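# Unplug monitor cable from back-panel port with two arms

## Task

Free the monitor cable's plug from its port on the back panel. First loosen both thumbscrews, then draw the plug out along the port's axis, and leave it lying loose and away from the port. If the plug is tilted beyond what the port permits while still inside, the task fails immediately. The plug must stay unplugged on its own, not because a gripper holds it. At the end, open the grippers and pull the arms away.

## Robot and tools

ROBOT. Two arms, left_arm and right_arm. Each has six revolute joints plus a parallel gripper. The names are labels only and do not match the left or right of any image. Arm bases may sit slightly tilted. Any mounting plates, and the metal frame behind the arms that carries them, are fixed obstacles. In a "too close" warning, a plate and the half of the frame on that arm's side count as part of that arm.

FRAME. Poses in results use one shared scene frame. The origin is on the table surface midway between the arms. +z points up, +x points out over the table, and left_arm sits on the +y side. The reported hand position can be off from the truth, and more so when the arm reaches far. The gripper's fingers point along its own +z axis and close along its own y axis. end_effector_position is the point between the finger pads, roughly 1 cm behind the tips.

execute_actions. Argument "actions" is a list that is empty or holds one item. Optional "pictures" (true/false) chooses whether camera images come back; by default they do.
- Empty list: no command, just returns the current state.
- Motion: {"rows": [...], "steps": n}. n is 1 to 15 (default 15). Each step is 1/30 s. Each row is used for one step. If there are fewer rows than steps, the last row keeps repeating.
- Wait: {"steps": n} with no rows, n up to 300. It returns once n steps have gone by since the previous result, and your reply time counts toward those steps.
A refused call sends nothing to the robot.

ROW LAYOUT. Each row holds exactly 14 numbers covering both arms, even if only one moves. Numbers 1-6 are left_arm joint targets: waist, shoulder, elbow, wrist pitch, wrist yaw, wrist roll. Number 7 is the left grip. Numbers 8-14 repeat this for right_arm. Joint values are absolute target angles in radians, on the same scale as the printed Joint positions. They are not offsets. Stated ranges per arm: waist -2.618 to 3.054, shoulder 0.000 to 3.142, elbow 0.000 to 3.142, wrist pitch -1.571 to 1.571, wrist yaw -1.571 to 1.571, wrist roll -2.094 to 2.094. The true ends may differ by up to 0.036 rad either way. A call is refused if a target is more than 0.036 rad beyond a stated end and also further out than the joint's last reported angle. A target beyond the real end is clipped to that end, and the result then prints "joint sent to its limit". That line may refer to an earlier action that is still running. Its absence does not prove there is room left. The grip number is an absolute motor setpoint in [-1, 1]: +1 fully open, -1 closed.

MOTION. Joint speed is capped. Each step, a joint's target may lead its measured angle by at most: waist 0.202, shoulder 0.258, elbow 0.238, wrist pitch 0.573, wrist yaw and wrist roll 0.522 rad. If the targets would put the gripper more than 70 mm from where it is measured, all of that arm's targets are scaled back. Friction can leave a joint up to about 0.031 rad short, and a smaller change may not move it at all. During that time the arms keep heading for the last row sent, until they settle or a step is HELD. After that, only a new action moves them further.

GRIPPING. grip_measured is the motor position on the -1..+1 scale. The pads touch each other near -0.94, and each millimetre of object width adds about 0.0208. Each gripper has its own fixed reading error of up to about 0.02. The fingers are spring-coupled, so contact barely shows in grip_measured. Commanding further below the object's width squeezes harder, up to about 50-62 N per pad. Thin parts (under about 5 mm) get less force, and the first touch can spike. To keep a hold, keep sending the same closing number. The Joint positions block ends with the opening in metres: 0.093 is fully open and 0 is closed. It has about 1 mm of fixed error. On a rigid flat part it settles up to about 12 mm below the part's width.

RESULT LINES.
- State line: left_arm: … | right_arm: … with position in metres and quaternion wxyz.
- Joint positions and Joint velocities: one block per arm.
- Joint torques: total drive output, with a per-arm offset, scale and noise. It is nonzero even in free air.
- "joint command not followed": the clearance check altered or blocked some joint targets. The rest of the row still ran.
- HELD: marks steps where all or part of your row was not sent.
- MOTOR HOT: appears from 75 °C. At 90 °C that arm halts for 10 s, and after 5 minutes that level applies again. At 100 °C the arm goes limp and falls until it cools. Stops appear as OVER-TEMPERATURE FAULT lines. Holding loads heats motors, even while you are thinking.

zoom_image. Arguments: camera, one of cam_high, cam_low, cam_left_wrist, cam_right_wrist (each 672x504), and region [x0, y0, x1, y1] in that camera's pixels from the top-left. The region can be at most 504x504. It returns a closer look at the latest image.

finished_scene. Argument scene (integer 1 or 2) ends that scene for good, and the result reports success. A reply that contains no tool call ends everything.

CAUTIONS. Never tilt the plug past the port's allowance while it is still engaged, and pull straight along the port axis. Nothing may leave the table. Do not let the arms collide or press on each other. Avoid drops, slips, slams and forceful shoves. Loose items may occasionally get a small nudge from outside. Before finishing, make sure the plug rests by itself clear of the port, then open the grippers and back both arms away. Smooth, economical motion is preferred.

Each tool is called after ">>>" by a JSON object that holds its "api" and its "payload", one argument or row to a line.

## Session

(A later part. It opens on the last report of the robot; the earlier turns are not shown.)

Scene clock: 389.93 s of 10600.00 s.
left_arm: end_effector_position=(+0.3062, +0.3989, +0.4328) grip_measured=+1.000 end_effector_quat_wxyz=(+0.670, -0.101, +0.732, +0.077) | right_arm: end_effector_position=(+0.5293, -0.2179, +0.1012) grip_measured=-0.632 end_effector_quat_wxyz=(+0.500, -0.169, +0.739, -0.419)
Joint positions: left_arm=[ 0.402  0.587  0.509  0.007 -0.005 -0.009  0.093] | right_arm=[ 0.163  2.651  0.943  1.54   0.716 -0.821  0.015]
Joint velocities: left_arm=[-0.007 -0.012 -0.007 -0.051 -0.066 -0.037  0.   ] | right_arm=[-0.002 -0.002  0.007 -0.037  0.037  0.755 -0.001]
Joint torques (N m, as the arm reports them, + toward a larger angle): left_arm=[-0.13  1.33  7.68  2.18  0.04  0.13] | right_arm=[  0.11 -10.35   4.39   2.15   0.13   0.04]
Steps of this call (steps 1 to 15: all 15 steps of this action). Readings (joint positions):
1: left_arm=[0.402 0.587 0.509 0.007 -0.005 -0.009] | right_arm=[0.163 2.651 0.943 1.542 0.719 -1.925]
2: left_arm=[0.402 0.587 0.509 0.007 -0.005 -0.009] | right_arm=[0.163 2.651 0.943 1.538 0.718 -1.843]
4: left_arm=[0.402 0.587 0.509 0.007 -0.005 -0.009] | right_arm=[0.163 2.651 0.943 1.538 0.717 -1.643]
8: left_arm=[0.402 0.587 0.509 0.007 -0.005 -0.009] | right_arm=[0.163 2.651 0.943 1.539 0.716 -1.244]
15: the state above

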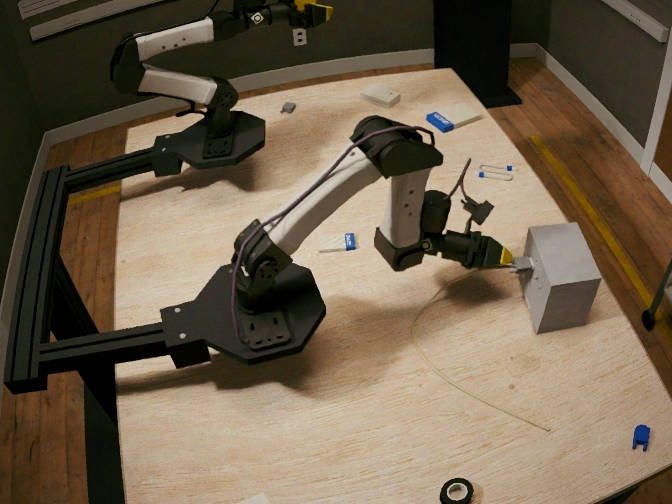

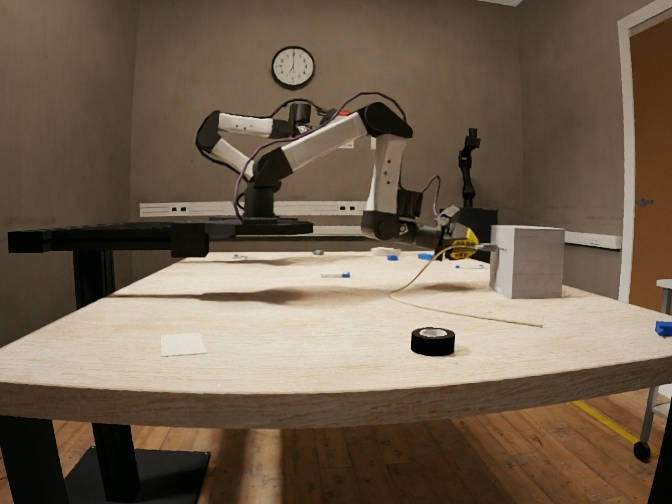

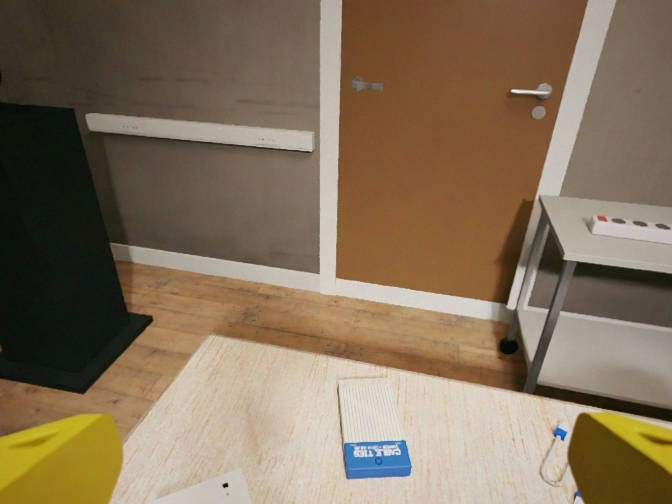

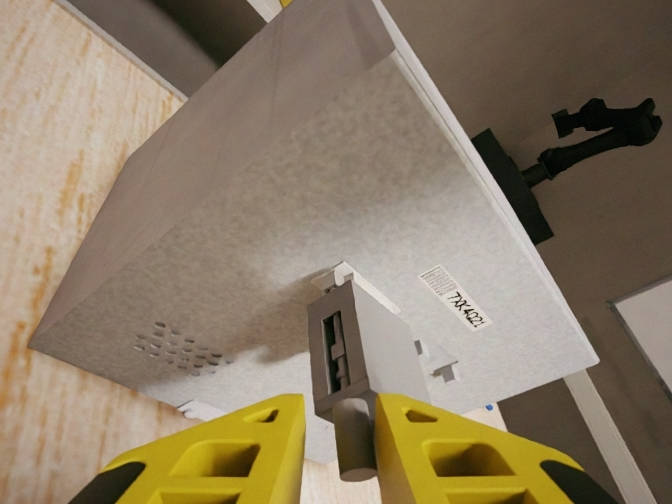

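>>> {"api": "execute_actions", "payload": {
  "actions": [
    {"rows":[[0.4,0.6,0.5,0,0,0,1,0.165,2.65,0.95,1.54,0.71,-1.55,-0.55]]}
  ],
  "pictures": false
}}

>>> {"api": "execute_actions", "payload": {
  "actions": [
    {"rows":[[0.4,0.6,0.5,0,0,0,1,0.25,2.65,0.95,1.54,0.71,-1.55,-0.5]]}
  ],
  "pictures": false
}}

>>> {"api": "execute_actions", "payload": {
  "actions": [
    {"rows":[[0.4,0.6,0.5,0,0,0,1,0.25,2.36,0.78,1.5,0.71,-1,-0.5]]}
  ],
  "pictures": false
}}

>>> {"api": "execute_actions", "payload": {
  "actions": [
    {"rows":[[0.4,0.6,0.5,0,0,0,1,-0.085,2.36,0.78,1.25,0.06,0,0.3]]}
  ],
  "pictures": false
}}

>>> {"api": "execute_actions", "payload": {
  "actions": [
    {"steps":30}
  ]
}}

Scene clock: 395.87 s of 10600.00 s.
left_arm: end_effector_position=(+0.3062, +0.3989, +0.4328) grip_measured=+1.000 end_effector_quat_wxyz=(+0.670, -0.101, +0.732, +0.077) | right_arm: end_effector_position=(+0.5293, -0.2179, +0.1012) grip_measured=-0.552 end_effector_quat_wxyz=(+0.330, -0.408, +0.639, -0.562)
Joint positions: left_arm=[ 0.402  0.587  0.509  0.007 -0.005 -0.009  0.093] | right_arm=[ 0.163  2.651  0.943  1.54   0.716 -1.508  0.019]
Joint velocities: left_arm=[ 0.002 -0.012  0.002  0.022 -0.066  0.007  0.   ] | right_arm=[ 0.002 -0.007  0.002 -0.037  0.022 -0.212 -0.001]
Joint torques (N m, as the arm reports them, + toward a larger angle): left_arm=[0.   1.34 7.67 2.2  0.05 0.11] | right_arm=[  0.08 -10.13   4.37   2.07   0.14  -0.01]
Steps of this call (steps 1 to 30: the robot went on to your last target; steps 31 to 90: nothing new was sent; then 2.43 s passed at rest; steps 91 to 105: all 15 steps of this action). Readings (joint positions):
91: left_arm=[0.402 0.587 0.509 0.007 -0.005 -0.009] | right_arm=[0.163 2.651 0.943 1.541 0.717 -0.793]
92: left_arm=[0.402 0.587 0.509 0.007 -0.005 -0.009] | right_arm=[0.163 2.651 0.943 1.541 0.717 -0.894]
94: left_arm=[0.402 0.587 0.509 0.007 -0.005 -0.009] | right_arm=[0.163 2.651 0.943 1.540 0.716 -1.095]
98: left_arm=[0.402 0.587 0.509 0.007 -0.005 -0.009] | right_arm=[0.163 2.651 0.943 1.540 0.716 -1.362]
105: the state above

Scene clock: 396.37 s of 10600.00 s.
left_arm: end_effector_position=(+0.3062, +0.3989, +0.4328) grip_measured=+1.000 end_effector_quat_wxyz=(+0.670, -0.101, +0.732, +0.077) | right_arm: end_effector_position=(+0.5266, -0.1718, +0.1020) grip_measured=-0.502 end_effector_quat_wxyz=(+0.348, -0.449, +0.611, -0.552)
Joint positions: left_arm=[ 0.402  0.587  0.509  0.007 -0.005 -0.009  0.093] | right_arm=[ 0.256  2.651  0.943  1.54   0.711 -1.544  0.021]
Joint velocities: left_arm=[-0.007 -0.012  0.007 -0.022 -0.007  0.022  0.   ] | right_arm=[-0.007 -0.007  0.002  0.007 -0.037  0.037  0.001]
Joint torques (N m, as the arm reports them, + toward a larger angle): left_arm=[0.03 1.28 7.63 2.2  0.08 0.12] | right_arm=[ -0.74 -10.11   4.53   2.04   0.15  -0.06]
Steps of this call (steps 1 to 15: all 15 steps of this action). Readings (joint positions):
1: left_arm=[0.402 0.587 0.509 0.007 -0.005 -0.009] | right_arm=[0.171 2.651 0.943 1.540 0.719 -1.515]
2: left_arm=[0.402 0.587 0.509 0.007 -0.005 -0.009] | right_arm=[0.186 2.651 0.943 1.540 0.720 -1.521]
4: left_arm=[0.402 0.587 0.509 0.007 -0.005 -0.009] | right_arm=[0.226 2.651 0.943 1.540 0.719 -1.530]
8: left_arm=[0.402 0.587 0.509 0.007 -0.005 -0.009] | right_arm=[0.260 2.651 0.943 1.540 0.711 -1.539]
15: the state above

Scene clock: 396.87 s of 10600.00 s.
left_arm: end_effector_position=(+0.3062, +0.3989, +0.4328) grip_measured=+1.000 end_effector_quat_wxyz=(+0.670, -0.101, +0.732, +0.077) | right_arm: end_effector_position=(+0.5210, -0.1768, +0.1956) grip_measured=-0.502 end_effector_quat_wxyz=(+0.520, -0.243, +0.687, -0.446)
Joint positions: left_arm=[ 0.402  0.587  0.509  0.007 -0.005 -0.009  0.093] | right_arm=[ 0.254  2.35   0.791  1.506  0.71  -1.028  0.021]
Joint velocities: left_arm=[ 0.007 -0.012 -0.012 -0.022 -0.007  0.007  0.   ] | right_arm=[-0.002 -0.002 -0.007 -0.022  0.022  0.183  0.   ]
Joint torques (N m, as the arm reports them, + toward a larger angle): left_arm=[0.04 1.38 7.61 2.19 0.04 0.14] | right_arm=[-0.34 -8.31  3.54  2.04  0.19  0.03]
Steps of this call (steps 1 to 15: all 15 steps of this action). Readings (joint positions):
1: left_arm=[0.402 0.587 0.509 0.007 -0.005 -0.009] | right_arm=[0.256 2.617 0.912 1.511 0.705 -1.461]
2: left_arm=[0.402 0.587 0.509 0.007 -0.005 -0.009] | right_arm=[0.256 2.556 0.852 1.484 0.705 -1.378]
4: left_arm=[0.402 0.587 0.509 0.007 -0.005 -0.009] | right_arm=[0.254 2.437 0.792 1.479 0.710 -1.246]
8: left_arm=[0.402 0.587 0.509 0.007 -0.005 -0.009] | right_arm=[0.254 2.340 0.791 1.523 0.710 -1.103]
15: the state above

Scene clock: 397.37 s of 10600.00 s.
left_arm: end_effector_position=(+0.3062, +0.3989, +0.4328) grip_measured=+1.000 end_effector_quat_wxyz=(+0.670, -0.101, +0.732, +0.077) | right_arm: end_effector_position=(+0.5393, -0.2445, +0.1316) grip_measured=+0.299 end_effector_quat_wxyz=(+0.584, +0.007, +0.810, -0.049)
Joint positions: left_arm=[ 0.402  0.587  0.509  0.007 -0.005 -0.009  0.093] | right_arm=[-0.086  2.353  0.791  1.26   0.094 -0.064  0.06 ]
Joint velocities: left_arm=[-0.022 -0.012 -0.002  0.007 -0.022 -0.007  0.   ] | right_arm=[ 0.056 -0.002  0.017 -0.022 -0.212  0.374 -0.001]
Joint torques (N m, as the arm reports them, + toward a larger angle): left_arm=[0.03 1.38 7.65 2.18 0.03 0.12] | right_arm=[-0.17 -8.75  3.95  2.14  0.12  0.09]
Steps of this call (steps 1 to 15: all 15 steps of this action). Readings (joint positions):
1: left_arm=[0.402 0.587 0.509 0.007 -0.005 -0.009] | right_arm=[0.230 2.349 0.790 1.476 0.621 -0.943]
2: left_arm=[0.402 0.587 0.509 0.007 -0.005 -0.009] | right_arm=[0.185 2.349 0.791 1.437 0.508 -0.844]
4: left_arm=[0.402 0.587 0.509 0.007 -0.005 -0.009] | right_arm=[0.057 2.351 0.791 1.365 0.338 -0.646]
8: left_arm=[0.402 0.587 0.509 0.007 -0.005 -0.009] | right_arm=[-0.120 2.353 0.791 1.291 0.198 -0.285]
15: the state above

Scene clock: 398.37 s of 10600.00 s.
left_arm: end_effector_position=(+0.3062, +0.3989, +0.4328) grip_measured=+1.000 end_effector_quat_wxyz=(+0.670, -0.101, +0.732, +0.077) | right_arm: end_effector_position=(+0.5391, -0.2397, +0.1300) grip_measured=+0.299 end_effector_quat_wxyz=(+0.583, +0.022, +0.812, -0.021)
Joint positions: left_arm=[ 0.402  0.587  0.509  0.007 -0.005 -0.009  0.093] | right_arm=[-0.085  2.353  0.791  1.253  0.068 -0.007  0.06 ]
Joint velocities: left_arm=[-0.017 -0.002  0.007 -0.022  0.007  0.007  0.   ] | right_arm=[-0.002 -0.002 -0.007 -0.022  0.007  0.007 -0.   ]
Joint torques (N m, as the arm reports them, + toward a larger angle): left_arm=[-0.08  1.35  7.77  2.17  0.04  0.12] | right_arm=[-0.22 -8.78  3.78  2.13  0.01  0.02]
Steps of this call (steps 1 to 30: the robot went on to your last target). Readings (joint positions):
1: left_arm=[0.402 0.587 0.509 0.007 -0.005 -0.009] | right_arm=[-0.085 2.353 0.791 1.258 0.088 -0.053]
2: left_arm=[0.402 0.587 0.509 0.007 -0.005 -0.009] | right_arm=[-0.085 2.353 0.791 1.257 0.083 -0.044]
4: left_arm=[0.402 0.587 0.509 0.007 -0.005 -0.009] | right_arm=[-0.085 2.353 0.791 1.255 0.078 -0.030]
8: left_arm=[0.402 0.587 0.509 0.007 -0.005 -0.009] | right_arm=[-0.085 2.353 0.791 1.254 0.072 -0.016]
30: the state above
All arms were judged still, so your last target was given up. Only a new action makes them travel on or press farther. Fingers that are still opening or closing keep moving.

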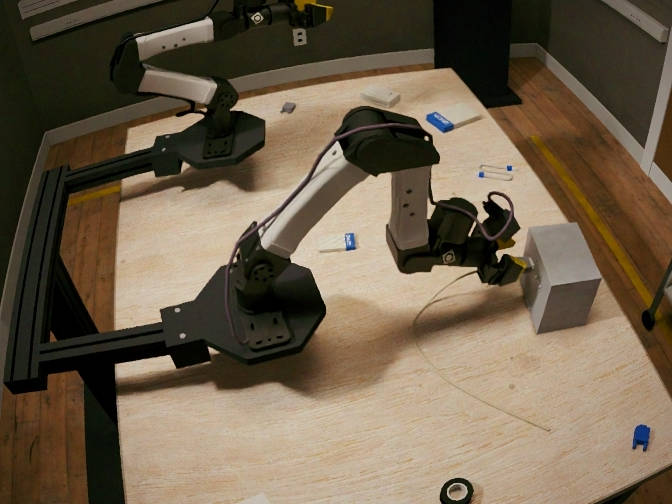

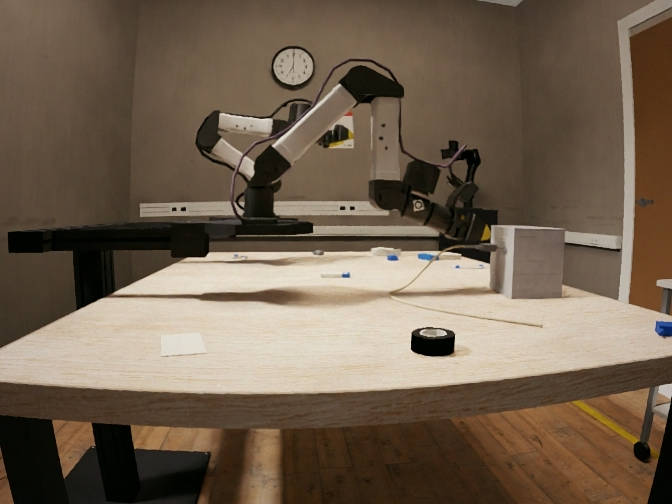

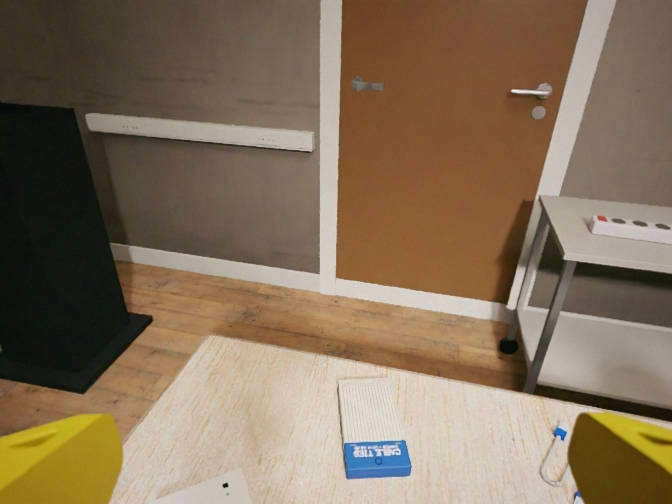

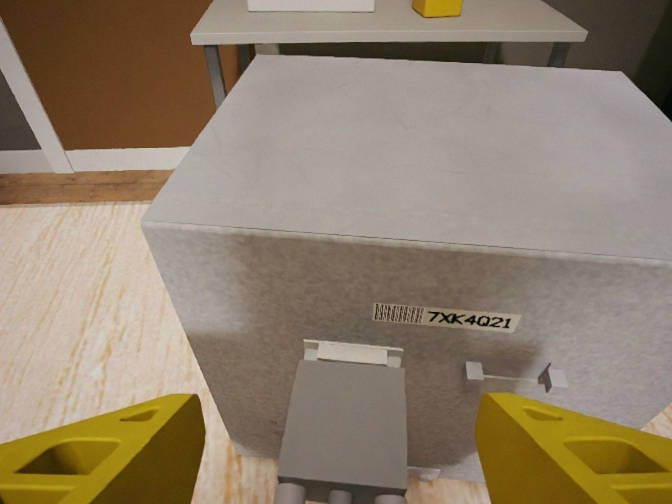

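>>> {"api": "execute_actions", "payload": {
  "actions": [
    {"rows":[[0.4,0.6,0.5,0,0,0,1,-0.075,2.37,0.83,1.2,0.1,0,0.3],[0.4,0.6,0.5,0,0,0,1,-0.07,2.38,0.85,1.17,0.135,0,0.3],[0.4,0.6,0.5,0,0,0,1,-0.062,2.39,0.87,1.14,0.135,0,0.3],[0.4,0.6,0.5,0,0,0,1,-0.062,2.40,0.89,1.1,0.135,0,0.3],[0.4,0.6,0.5,0,0,0,1,-0.062,2.42,0.905,1.08,0.135,0,0.3]]}
  ],
  "pictures": false
}}

>>> {"api": "execute_actions", "payload": {
  "actions": [
    {"steps":20}
  ]
}}

Scene clock: 401.67 s of 10600.00 s.
left_arm: end_effector_position=(+0.3062, +0.3989, +0.4328) grip_measured=+1.000 end_effector_quat_wxyz=(+0.670, -0.101, +0.732, +0.077) | right_arm: end_effector_position=(+0.5482, -0.2393, +0.0951) grip_measured=+0.299 end_effector_quat_wxyz=(+0.533, +0.028, +0.845, -0.040)
Joint positions: left_arm=[ 0.402  0.587  0.509  0.007 -0.005 -0.009  0.093] | right_arm=[-0.067  2.411  0.89   1.091  0.124 -0.006  0.06 ]
Joint velocities: left_arm=[-0.002 -0.007 -0.002 -0.007  0.022  0.051  0.   ] | right_arm=[ 0.002 -0.032  0.002 -0.066  0.051 -0.007  0.001]
Joint torques (N m, as the arm reports them, + toward a larger angle): left_arm=[0.   1.36 7.67 2.19 0.06 0.1 ] | right_arm=[ 0.37 -9.21  6.61  2.04  0.31  0.04]
Steps of this call (steps 1 to 84: nothing new was sent; steps 85 to 99: all 15 steps of this action). Readings (joint positions):
85: left_arm=[0.402 0.587 0.509 0.007 -0.005 -0.009] | right_arm=[-0.084 2.353 0.794 1.246 0.072 -0.007]
86: left_arm=[0.402 0.587 0.509 0.007 -0.005 -0.009] | right_arm=[-0.083 2.356 0.804 1.233 0.082 -0.007]
88: left_arm=[0.402 0.587 0.509 0.007 -0.005 -0.009] | right_arm=[-0.077 2.370 0.840 1.197 0.100 -0.006]
92: left_arm=[0.402 0.587 0.509 0.007 -0.005 -0.009] | right_arm=[-0.068 2.402 0.890 1.134 0.114 -0.006]
99: the state above

Scene clock: 402.33 s of 10600.00 s.
left_arm: end_effector_position=(+0.3062, +0.3989, +0.4328) grip_measured=+1.000 end_effector_quat_wxyz=(+0.670, -0.101, +0.732, +0.077) | right_arm: end_effector_position=(+0.5477, -0.2397, +0.0941) grip_measured=+0.299 end_effector_quat_wxyz=(+0.531, +0.028, +0.846, -0.041)
Joint positions: left_arm=[ 0.402  0.587  0.509  0.007 -0.005 -0.009  0.093] | right_arm=[-0.067  2.411  0.89   1.087  0.127 -0.006  0.06 ]
Joint velocities: left_arm=[-0.022 -0.007 -0.017 -0.022 -0.066 -0.037  0.   ] | right_arm=[ 0.007 -0.022 -0.022  0.037 -0.007 -0.051  0.001]
Joint torques (N m, as the arm reports them, + toward a larger angle): left_arm=[-0.07  1.31  7.59  2.19  0.02  0.15] | right_arm=[ 0.27 -9.27  6.4   2.01  0.28  0.05]
Steps of this call (steps 1 to 15: the robot went on to your last target; steps 16 to 20: nothing new was sent). Readings (joint positions):
1: left_arm=[0.402 0.587 0.509 0.007 -0.005 -0.009] | right_arm=[-0.067 2.411 0.890 1.090 0.125 -0.006]
2: left_arm=[0.402 0.587 0.509 0.007 -0.005 -0.009] | right_arm=[-0.067 2.411 0.890 1.090 0.125 -0.006]
4: left_arm=[0.402 0.587 0.509 0.007 -0.005 -0.009] | right_arm=[-0.067 2.411 0.890 1.088 0.126 -0.006]
8: left_arm=[0.402 0.587 0.509 0.007 -0.005 -0.009] | right_arm=[-0.067 2.411 0.890 1.087 0.126 -0.006]
20: the state above
All arms were judged still, so your last target was given up. Only a new action makes them travel on or press farther. Fingers that are still opening or closing keep moving.

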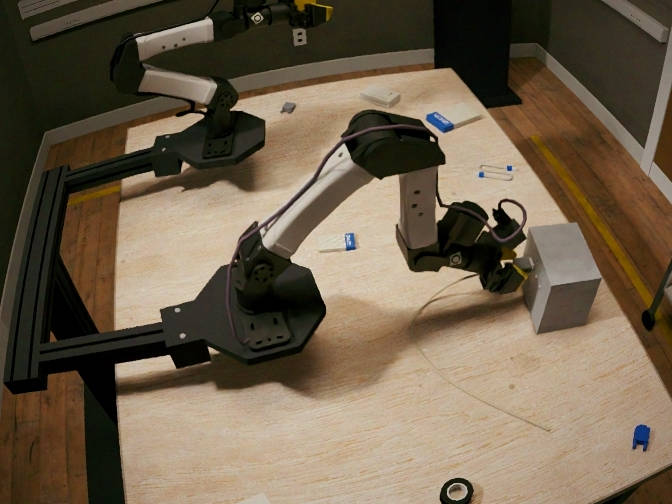

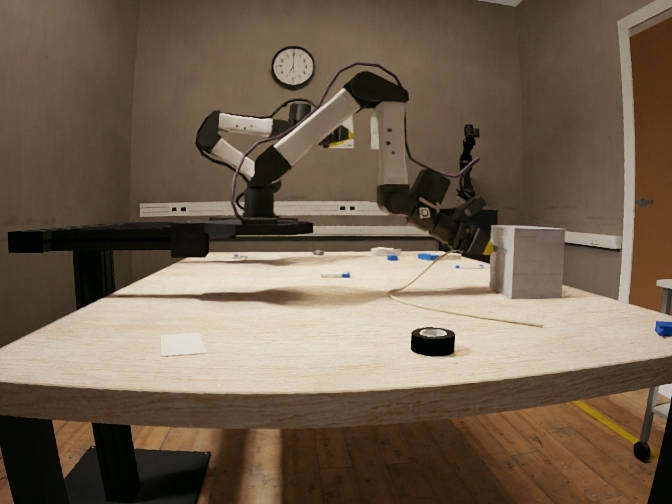

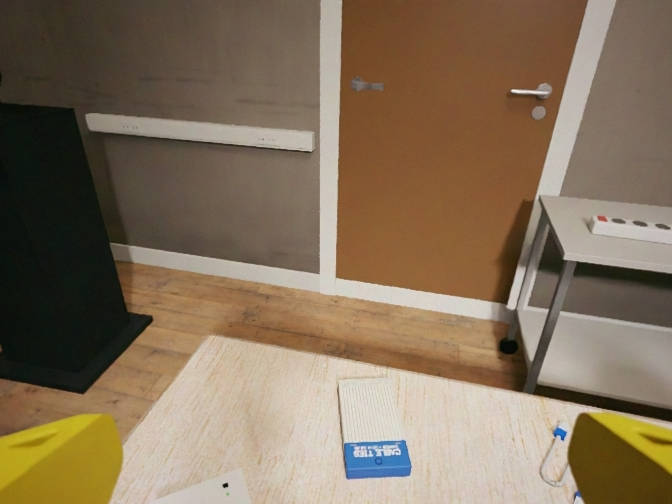

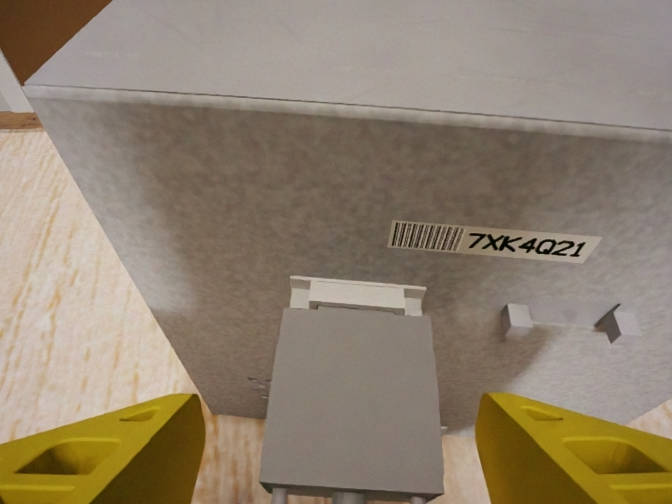

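>>> {"api": "execute_actions", "payload": {
  "actions": [
    {"rows":[[0.4,0.6,0.5,0,0,0,1,-0.062,2.41,0.935,1.08,0.155,0.055,0.0]]}
  ]
}}

Scene clock: 408.10 s of 10600.00 s.
left_arm: end_effector_position=(+0.3062, +0.3989, +0.4328) grip_measured=+1.000 end_effector_quat_wxyz=(+0.670, -0.101, +0.732, +0.077) | right_arm: end_effector_position=(+0.5568, -0.2430, +0.1012) grip_measured=+0.001 end_effector_quat_wxyz=(+0.541, +0.056, +0.838, -0.035)
Joint positions: left_arm=[ 0.402  0.587  0.509  0.007 -0.005 -0.009  0.093] | right_arm=[-0.067  2.411  0.92   1.079  0.146  0.046  0.045]
Joint velocities: left_arm=[-0.002  0.002  0.002 -0.007 -0.022  0.051  0.   ] | right_arm=[-0.002  0.002 -0.002  0.051 -0.037 -0.037 -0.001]
Joint torques (N m, as the arm reports them, + toward a larger angle): left_arm=[0.05 1.31 7.58 2.2  0.04 0.12] | right_arm=[  0.31 -10.01   6.82   2.13   0.24   0.09]
Steps of this call (steps 1 to 90: nothing new was sent; then 2.27 s passed at rest; steps 91 to 105: all 15 steps of this action). Readings (joint positions):
91: left_arm=[0.402 0.587 0.509 0.007 -0.005 -0.009] | right_arm=[-0.067 2.411 0.894 1.085 0.130 0.003]
92: left_arm=[0.402 0.587 0.509 0.007 -0.005 -0.009] | right_arm=[-0.067 2.411 0.901 1.080 0.133 0.012]
94: left_arm=[0.402 0.587 0.509 0.007 -0.005 -0.009] | right_arm=[-0.067 2.411 0.914 1.079 0.138 0.025]
98: left_arm=[0.402 0.587 0.509 0.007 -0.005 -0.009] | right_arm=[-0.067 2.411 0.920 1.079 0.143 0.039]
105: the state above

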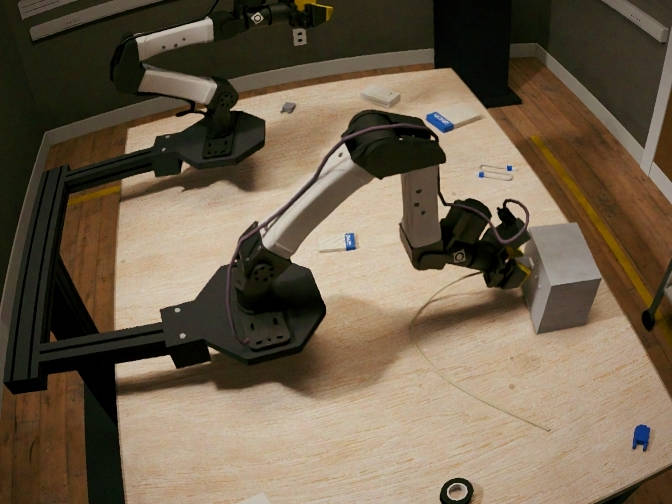

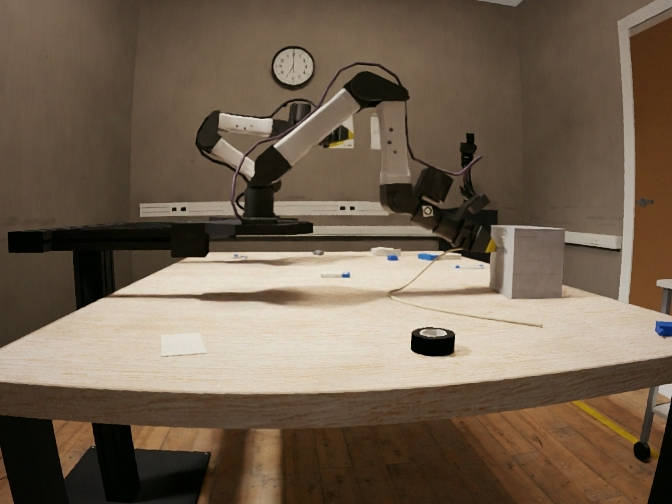

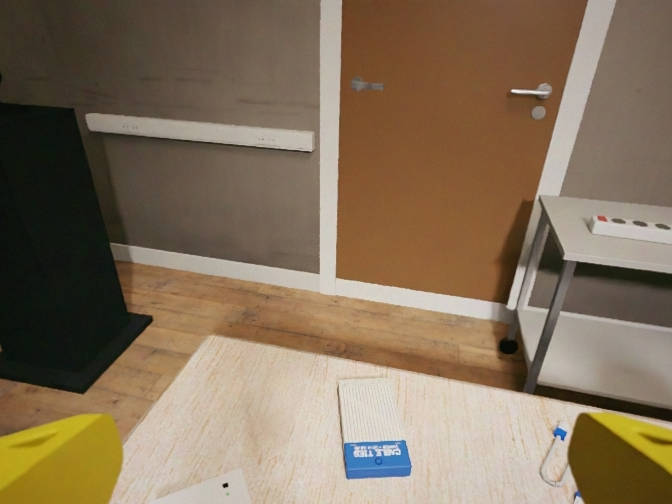

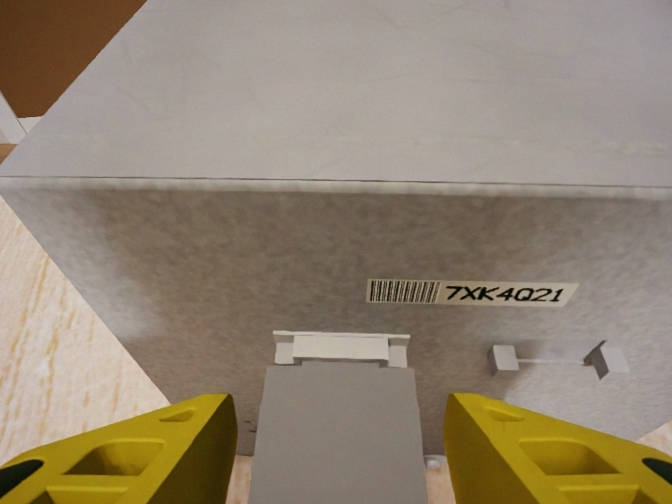

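>>> {"api": "execute_actions", "payload": {
  "actions": [
    {"rows":[[0.4,0.6,0.5,0,0,0,1,-0.066,2.41,0.92,1.08,0.148,0.05,-0.1],[0.4,0.6,0.5,0,0,0,1,-0.066,2.41,0.92,1.08,0.148,0.05,-0.17],[0.4,0.6,0.5,0,0,0,1,-0.066,2.41,0.92,1.08,0.148,0.05,-0.22],[0.4,0.6,0.5,0,0,0,1,-0.066,2.41,0.92,1.08,0.148,0.05,-0.27],[0.4,0.6,0.5,0,0,0,1,-0.066,2.41,0.92,1.08,0.148,0.05,-0.32],[0.4,0.6,0.5,0,0,0,1,-0.066,2.41,0.91,1.085,0.148,0.05,-0.4]],"steps":10}
  ],
  "pictures": false
}}

>>> {"api": "execute_actions", "payload": {
  "actions": [
    {"rows":[[0.4,0.6,0.5,0,0,0,1,-0.062,2.41,0.902,1.095,0.15,0.05,-0.4],[0.4,0.6,0.5,0,0,0,1,-0.062,2.41,0.898,1.1,0.15,0.05,-0.4],[0.4,0.6,0.5,0,0,0,1,-0.062,2.41,0.894,1.105,0.15,0.05,-0.4],[0.4,0.6,0.5,0,0,0,1,-0.061,2.41,0.89,1.107,0.15,0.05,-0.4]]}
  ]
}}

Scene clock: 413.33 s of 10600.00 s.
left_arm: end_effector_position=(+0.3062, +0.3989, +0.4328) grip_measured=+1.000 end_effector_quat_wxyz=(+0.670, -0.101, +0.732, +0.077) | right_arm: end_effector_position=(+0.5568, -0.2431, +0.1012) grip_measured=-0.388 end_effector_quat_wxyz=(+0.541, +0.057, +0.838, -0.035)
Joint positions: left_arm=[ 0.402  0.587  0.509  0.007 -0.005 -0.009  0.093] | right_arm=[-0.067  2.411  0.92   1.079  0.147  0.048  0.027]
Joint velocities: left_arm=[-0.002  0.002  0.002  0.007  0.081 -0.022  0.   ] | right_arm=[-0.017 -0.002  0.007  0.007  0.022  0.007 -0.001]
Joint torques (N m, as the arm reports them, + toward a larger angle): left_arm=[-0.19  1.28  7.69  2.18  0.06  0.11] | right_arm=[  0.02 -10.19   4.47   2.14   0.17  -0.04]
Steps of this call (steps 1 to 15: the robot went on to your last target; steps 16 to 90: nothing new was sent; then 1.90 s passed at rest; steps 91 to 100: all 10 steps of this action). Readings (joint positions):
91: left_arm=[0.402 0.587 0.509 0.007 -0.005 -0.009] | right_arm=[-0.067 2.411 0.920 1.079 0.147 0.048]
92: left_arm=[0.402 0.587 0.509 0.007 -0.005 -0.009] | right_arm=[-0.067 2.411 0.920 1.079 0.147 0.048]
94: left_arm=[0.402 0.587 0.509 0.007 -0.005 -0.009] | right_arm=[-0.067 2.411 0.920 1.079 0.147 0.048]
98: left_arm=[0.402 0.587 0.509 0.007 -0.005 -0.009] | right_arm=[-0.067 2.411 0.920 1.079 0.147 0.048]
100: the state above

Scene clock: 413.83 s of 10600.00 s.
left_arm: end_effector_position=(+0.3062, +0.3989, +0.4328) grip_measured=+1.000 end_effector_quat_wxyz=(+0.670, -0.101, +0.732, +0.077) | right_arm: end_effector_position=(+0.5564, -0.2431, +0.1012) grip_measured=-0.388 end_effector_quat_wxyz=(+0.541, +0.057, +0.838, -0.035)
Joint positions: left_arm=[ 0.402  0.587  0.509  0.007 -0.005 -0.009  0.093] | right_arm=[-0.067  2.411  0.918  1.082  0.147  0.048  0.027]
Joint velocities: left_arm=[0.017 0.017 0.017 0.051 0.081 0.037 0.   ] | right_arm=[-0.022  0.017  0.002 -0.051  0.051  0.007 -0.001]
Joint torques (N m, as the arm reports them, + toward a larger angle): left_arm=[-0.1   1.36  7.61  2.18  0.04  0.13] | right_arm=[  0.39 -10.04   2.5    2.3    0.18  -0.06]
Steps of this call (steps 1 to 15: all 15 steps of this action). Readings (joint positions):
1: left_arm=[0.402 0.587 0.509 0.007 -0.005 -0.009] | right_arm=[-0.067 2.411 0.920 1.079 0.147 0.048]
2: left_arm=[0.402 0.587 0.509 0.007 -0.005 -0.009] | right_arm=[-0.067 2.411 0.920 1.079 0.147 0.048]
4: left_arm=[0.402 0.587 0.509 0.007 -0.005 -0.009] | right_arm=[-0.067 2.411 0.918 1.082 0.147 0.048]
8: left_arm=[0.402 0.587 0.509 0.007 -0.005 -0.009] | right_arm=[-0.067 2.411 0.918 1.082 0.147 0.048]
15: the state above

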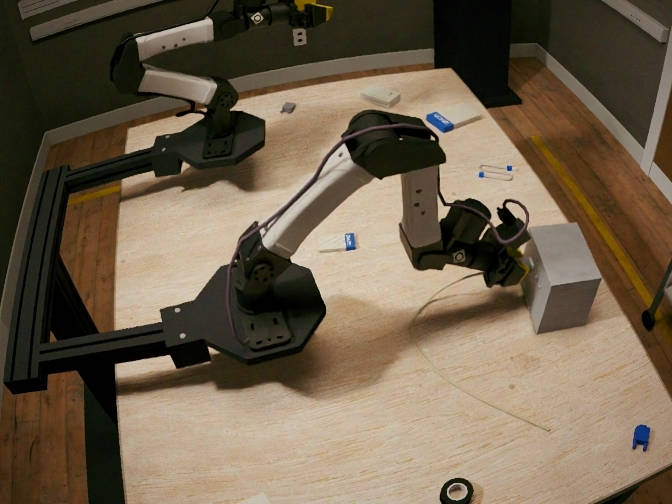

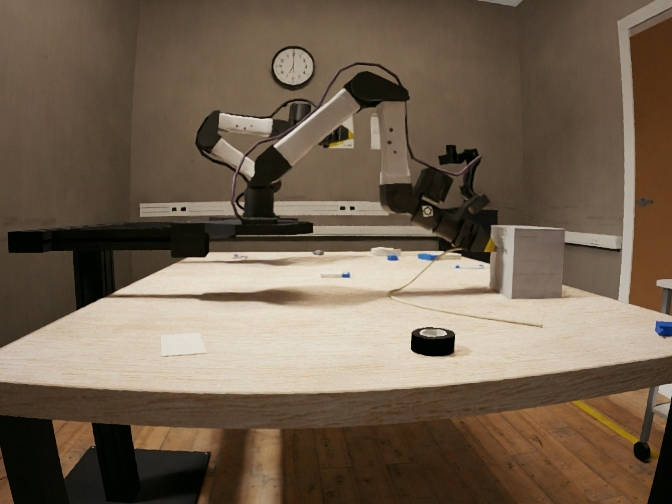

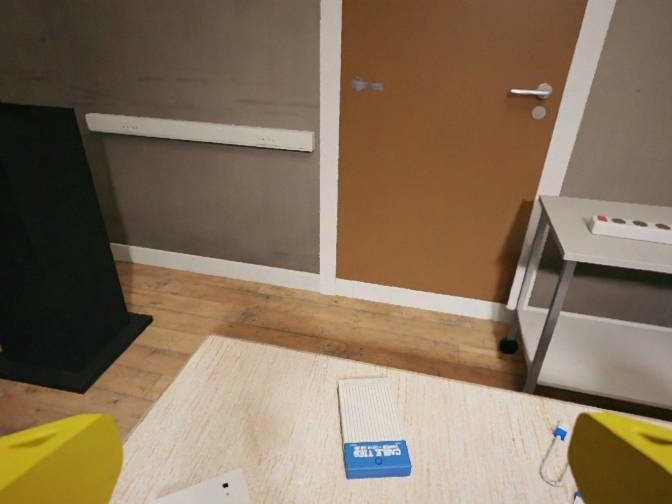

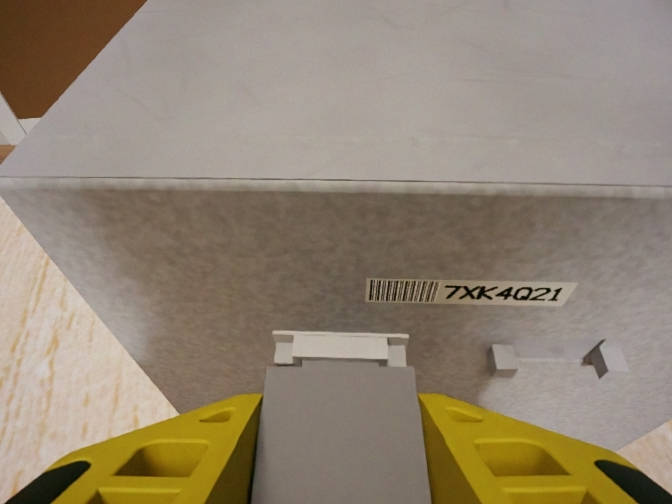

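>>> {"api": "execute_actions", "payload": {
  "actions": [
    {"rows":[[0.4,0.6,0.5,0,0,0,1,-0.061,2.41,0.88,1.09,0.15,0.05,-0.42],[0.4,0.6,0.5,0,0,0,1,-0.061,2.41,0.875,1.085,0.15,0.05,-0.42],[0.4,0.6,0.5,0,0,0,1,-0.061,2.41,0.87,1.08,0.15,0.05,-0.42]],"steps":10}
  ],
  "pictures": false
}}

>>> {"api": "execute_actions", "payload": {
  "actions": [
    {"rows":[[0.4,0.6,0.5,0,0,0,1,-0.061,2.41,0.862,1.08,0.15,0.05,-0.42],[0.4,0.6,0.5,0,0,0,1,-0.061,2.41,0.855,1.08,0.15,0.05,-0.42]],"steps":10}
  ]
}}

Scene clock: 418.07 s of 10600.00 s.
left_arm: end_effector_position=(+0.3062, +0.3989, +0.4328) grip_measured=+1.000 end_effector_quat_wxyz=(+0.670, -0.101, +0.732, +0.077) | right_arm: end_effector_position=(+0.5523, -0.2429, +0.0998) grip_measured=-0.406 end_effector_quat_wxyz=(+0.541, +0.057, +0.839, -0.035)
Joint positions: left_arm=[ 0.402  0.587  0.509  0.007 -0.005 -0.009  0.093] | right_arm=[-0.066  2.411  0.901  1.098  0.146  0.048  0.026]
Joint velocities: left_arm=[ 0.002 -0.012 -0.002 -0.051 -0.007  0.022  0.   ] | right_arm=[-0.007  0.007 -0.1   -0.037 -0.037 -0.051 -0.001]
Joint torques (N m, as the arm reports them, + toward a larger angle): left_arm=[-0.03  1.3   7.67  2.16  0.05  0.12] | right_arm=[ 0.49 -9.83  2.99  1.8   0.13 -0.09]
Steps of this call (steps 1 to 15: the robot went on to your last target; steps 16 to 90: nothing new was sent; then 0.90 s passed at rest; steps 91 to 100: all 10 steps of this action). Readings (joint positions):
91: left_arm=[0.402 0.587 0.509 0.007 -0.005 -0.009] | right_arm=[-0.067 2.411 0.917 1.082 0.147 0.048]
92: left_arm=[0.402 0.587 0.509 0.007 -0.005 -0.009] | right_arm=[-0.067 2.411 0.915 1.083 0.147 0.048]
94: left_arm=[0.402 0.587 0.509 0.007 -0.005 -0.009] | right_arm=[-0.067 2.411 0.910 1.088 0.147 0.048]
98: left_arm=[0.402 0.587 0.509 0.007 -0.005 -0.009] | right_arm=[-0.067 2.411 0.908 1.092 0.146 0.048]
100: the state above

Scene clock: 418.40 s of 10600.00 s.
left_arm: end_effector_position=(+0.3062, +0.3989, +0.4328) grip_measured=+1.000 end_effector_quat_wxyz=(+0.670, -0.101, +0.732, +0.077) | right_arm: end_effector_position=(+0.5377, -0.2428, +0.0849) grip_measured=-0.406 end_effector_quat_wxyz=(+0.516, +0.055, +0.854, -0.036)
Joint positions: left_arm=[ 0.402  0.587  0.509  0.007 -0.005 -0.009  0.093] | right_arm=[-0.066  2.411  0.866  1.074  0.146  0.048  0.026]
Joint velocities: left_arm=[-0.017 -0.017 -0.017 -0.051 -0.022 -0.066  0.   ] | right_arm=[ 0.002 -0.007  0.002 -0.037 -0.007  0.051 -0.   ]
Joint torques (N m, as the arm reports them, + toward a larger angle): left_arm=[0.02 1.32 7.67 2.21 0.07 0.13] | right_arm=[ 0.45 -9.73  4.03  2.08  0.2  -0.03]
Steps of this call (steps 1 to 10: all 10 steps of this action). Readings (joint positions):
1: left_arm=[0.402 0.587 0.509 0.007 -0.005 -0.009] | right_arm=[-0.066 2.411 0.896 1.098 0.146 0.048]
2: left_arm=[0.402 0.587 0.509 0.007 -0.005 -0.009] | right_arm=[-0.066 2.411 0.888 1.095 0.146 0.048]
4: left_arm=[0.402 0.587 0.509 0.007 -0.005 -0.009] | right_arm=[-0.066 2.411 0.874 1.086 0.146 0.048]
8: left_arm=[0.402 0.587 0.509 0.007 -0.005 -0.009] | right_arm=[-0.066 2.411 0.866 1.074 0.146 0.048]
10: the state above

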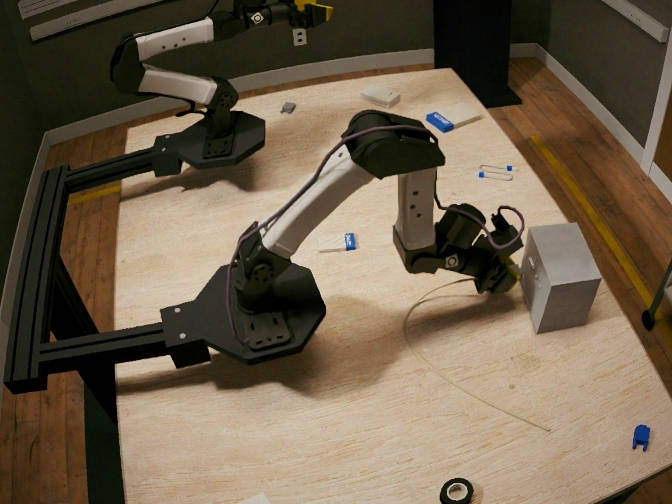

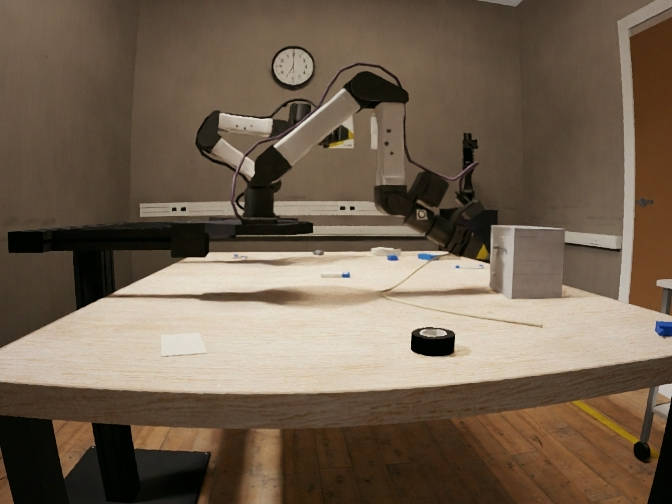

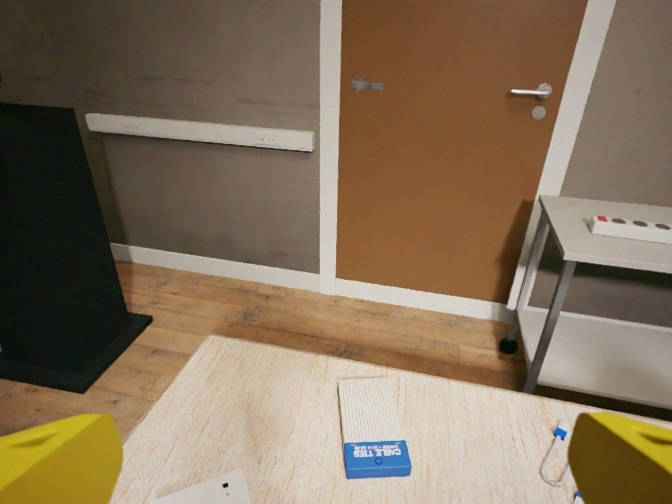

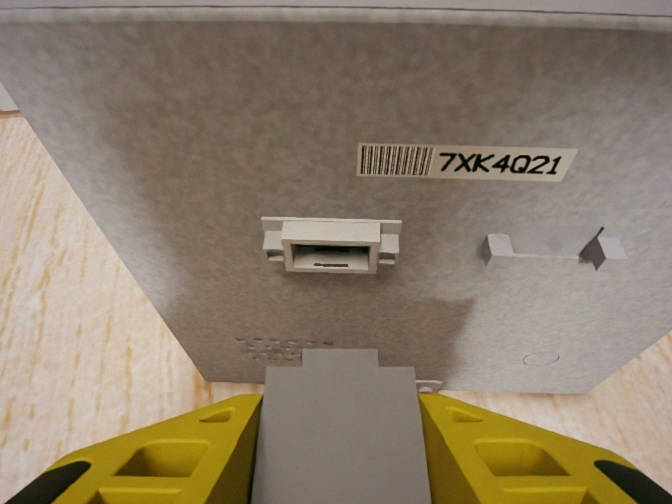

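The plug is out; lowering it.

>>> {"api": "execute_actions", "payload": {
  "actions": [
    {"rows":[[0.4,0.6,0.5,0,0,0,1,-0.061,2.43,0.855,1.08,0.15,0.05,-0.42],[0.4,0.6,0.5,0,0,0,1,-0.061,2.45,0.855,1.08,0.15,0.05,-0.42],[0.4,0.6,0.5,0,0,0,1,-0.061,2.47,0.855,1.08,0.15,0.05,-0.42],[0.4,0.6,0.5,0,0,0,1,-0.061,2.49,0.855,1.08,0.15,0.05,-0.42],[0.4,0.6,0.5,0,0,0,1,-0.061,2.51,0.855,1.08,0.15,0.05,-0.42],[0.4,0.6,0.5,0,0,0,1,-0.061,2.525,0.855,1.08,0.15,0.05,-0.42],[0.4,0.6,0.5,0,0,0,1,-0.061,2.54,0.855,1.08,0.15,0.05,-0.42],[0.4,0.6,0.5,0,0,0,1,-0.061,2.55,0.855,1.08,0.15,0.05,-0.42]]}
  ]
}}

Scene clock: 421.83 s of 10600.00 s.
left_arm: end_effector_position=(+0.3062, +0.3989, +0.4328) grip_measured=+1.000 end_effector_quat_wxyz=(+0.670, -0.101, +0.732, +0.077) | right_arm: end_effector_position=(+0.5036, -0.2421, +0.0146) grip_measured=-0.406 end_effector_quat_wxyz=(+0.446, +0.050, +0.893, -0.041)
Joint positions: left_arm=[ 0.402  0.587  0.509  0.007 -0.005 -0.009  0.093] | right_arm=[-0.066  2.558  0.866  1.059  0.146  0.048  0.026]
Joint velocities: left_arm=[-0.017 -0.012  0.002 -0.037  0.022 -0.007  0.   ] | right_arm=[ 0.002 -0.007 -0.007  0.11  -0.051  0.022 -0.   ]
Joint torques (N m, as the arm reports them, + toward a larger angle): left_arm=[0.07 1.28 7.71 2.17 0.04 0.11] | right_arm=[  0.35 -10.09   2.57   2.09   0.21  -0.01]
Steps of this call (steps 1 to 15: the robot went on to your last target; steps 16 to 88: nothing new was sent; steps 89 to 103: all 15 steps of this action). Readings (joint positions):
89: left_arm=[0.402 0.587 0.509 0.007 -0.005 -0.009] | right_arm=[-0.066 2.412 0.866 1.074 0.146 0.048]
90: left_arm=[0.402 0.587 0.509 0.007 -0.005 -0.009] | right_arm=[-0.066 2.415 0.866 1.075 0.146 0.048]
92: left_arm=[0.402 0.587 0.509 0.007 -0.005 -0.009] | right_arm=[-0.066 2.435 0.866 1.082 0.146 0.048]
96: left_arm=[0.402 0.587 0.509 0.007 -0.005 -0.009] | right_arm=[-0.066 2.514 0.866 1.082 0.146 0.048]
103: the state above

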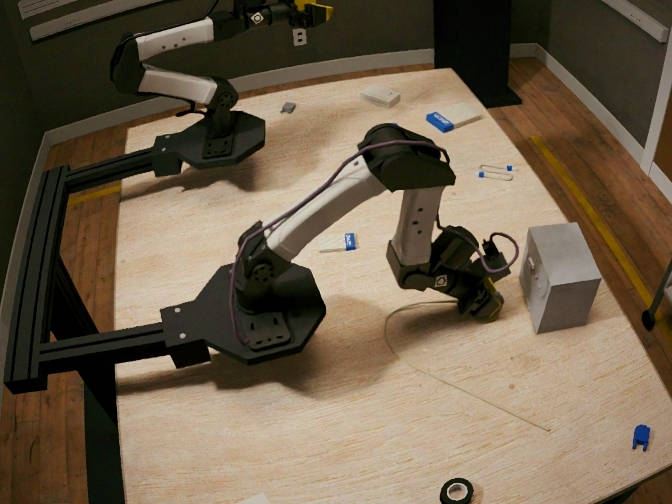

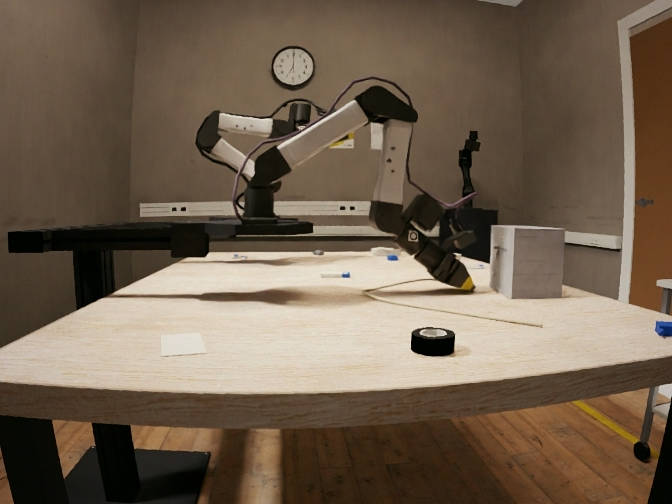

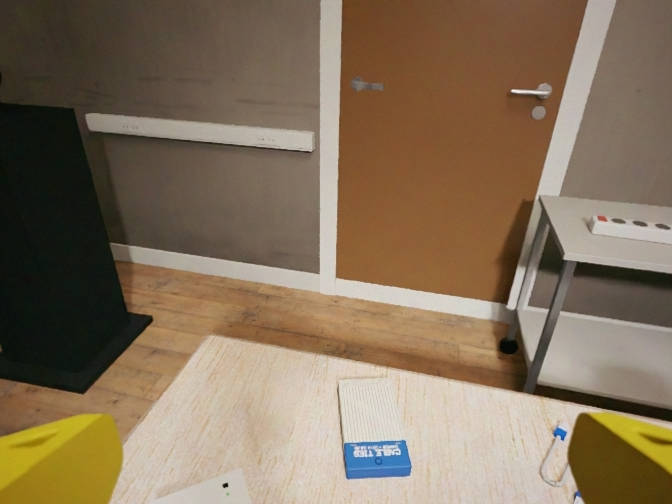

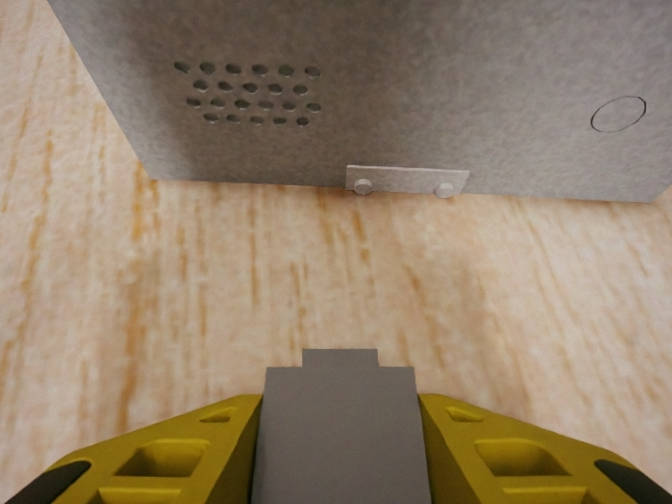

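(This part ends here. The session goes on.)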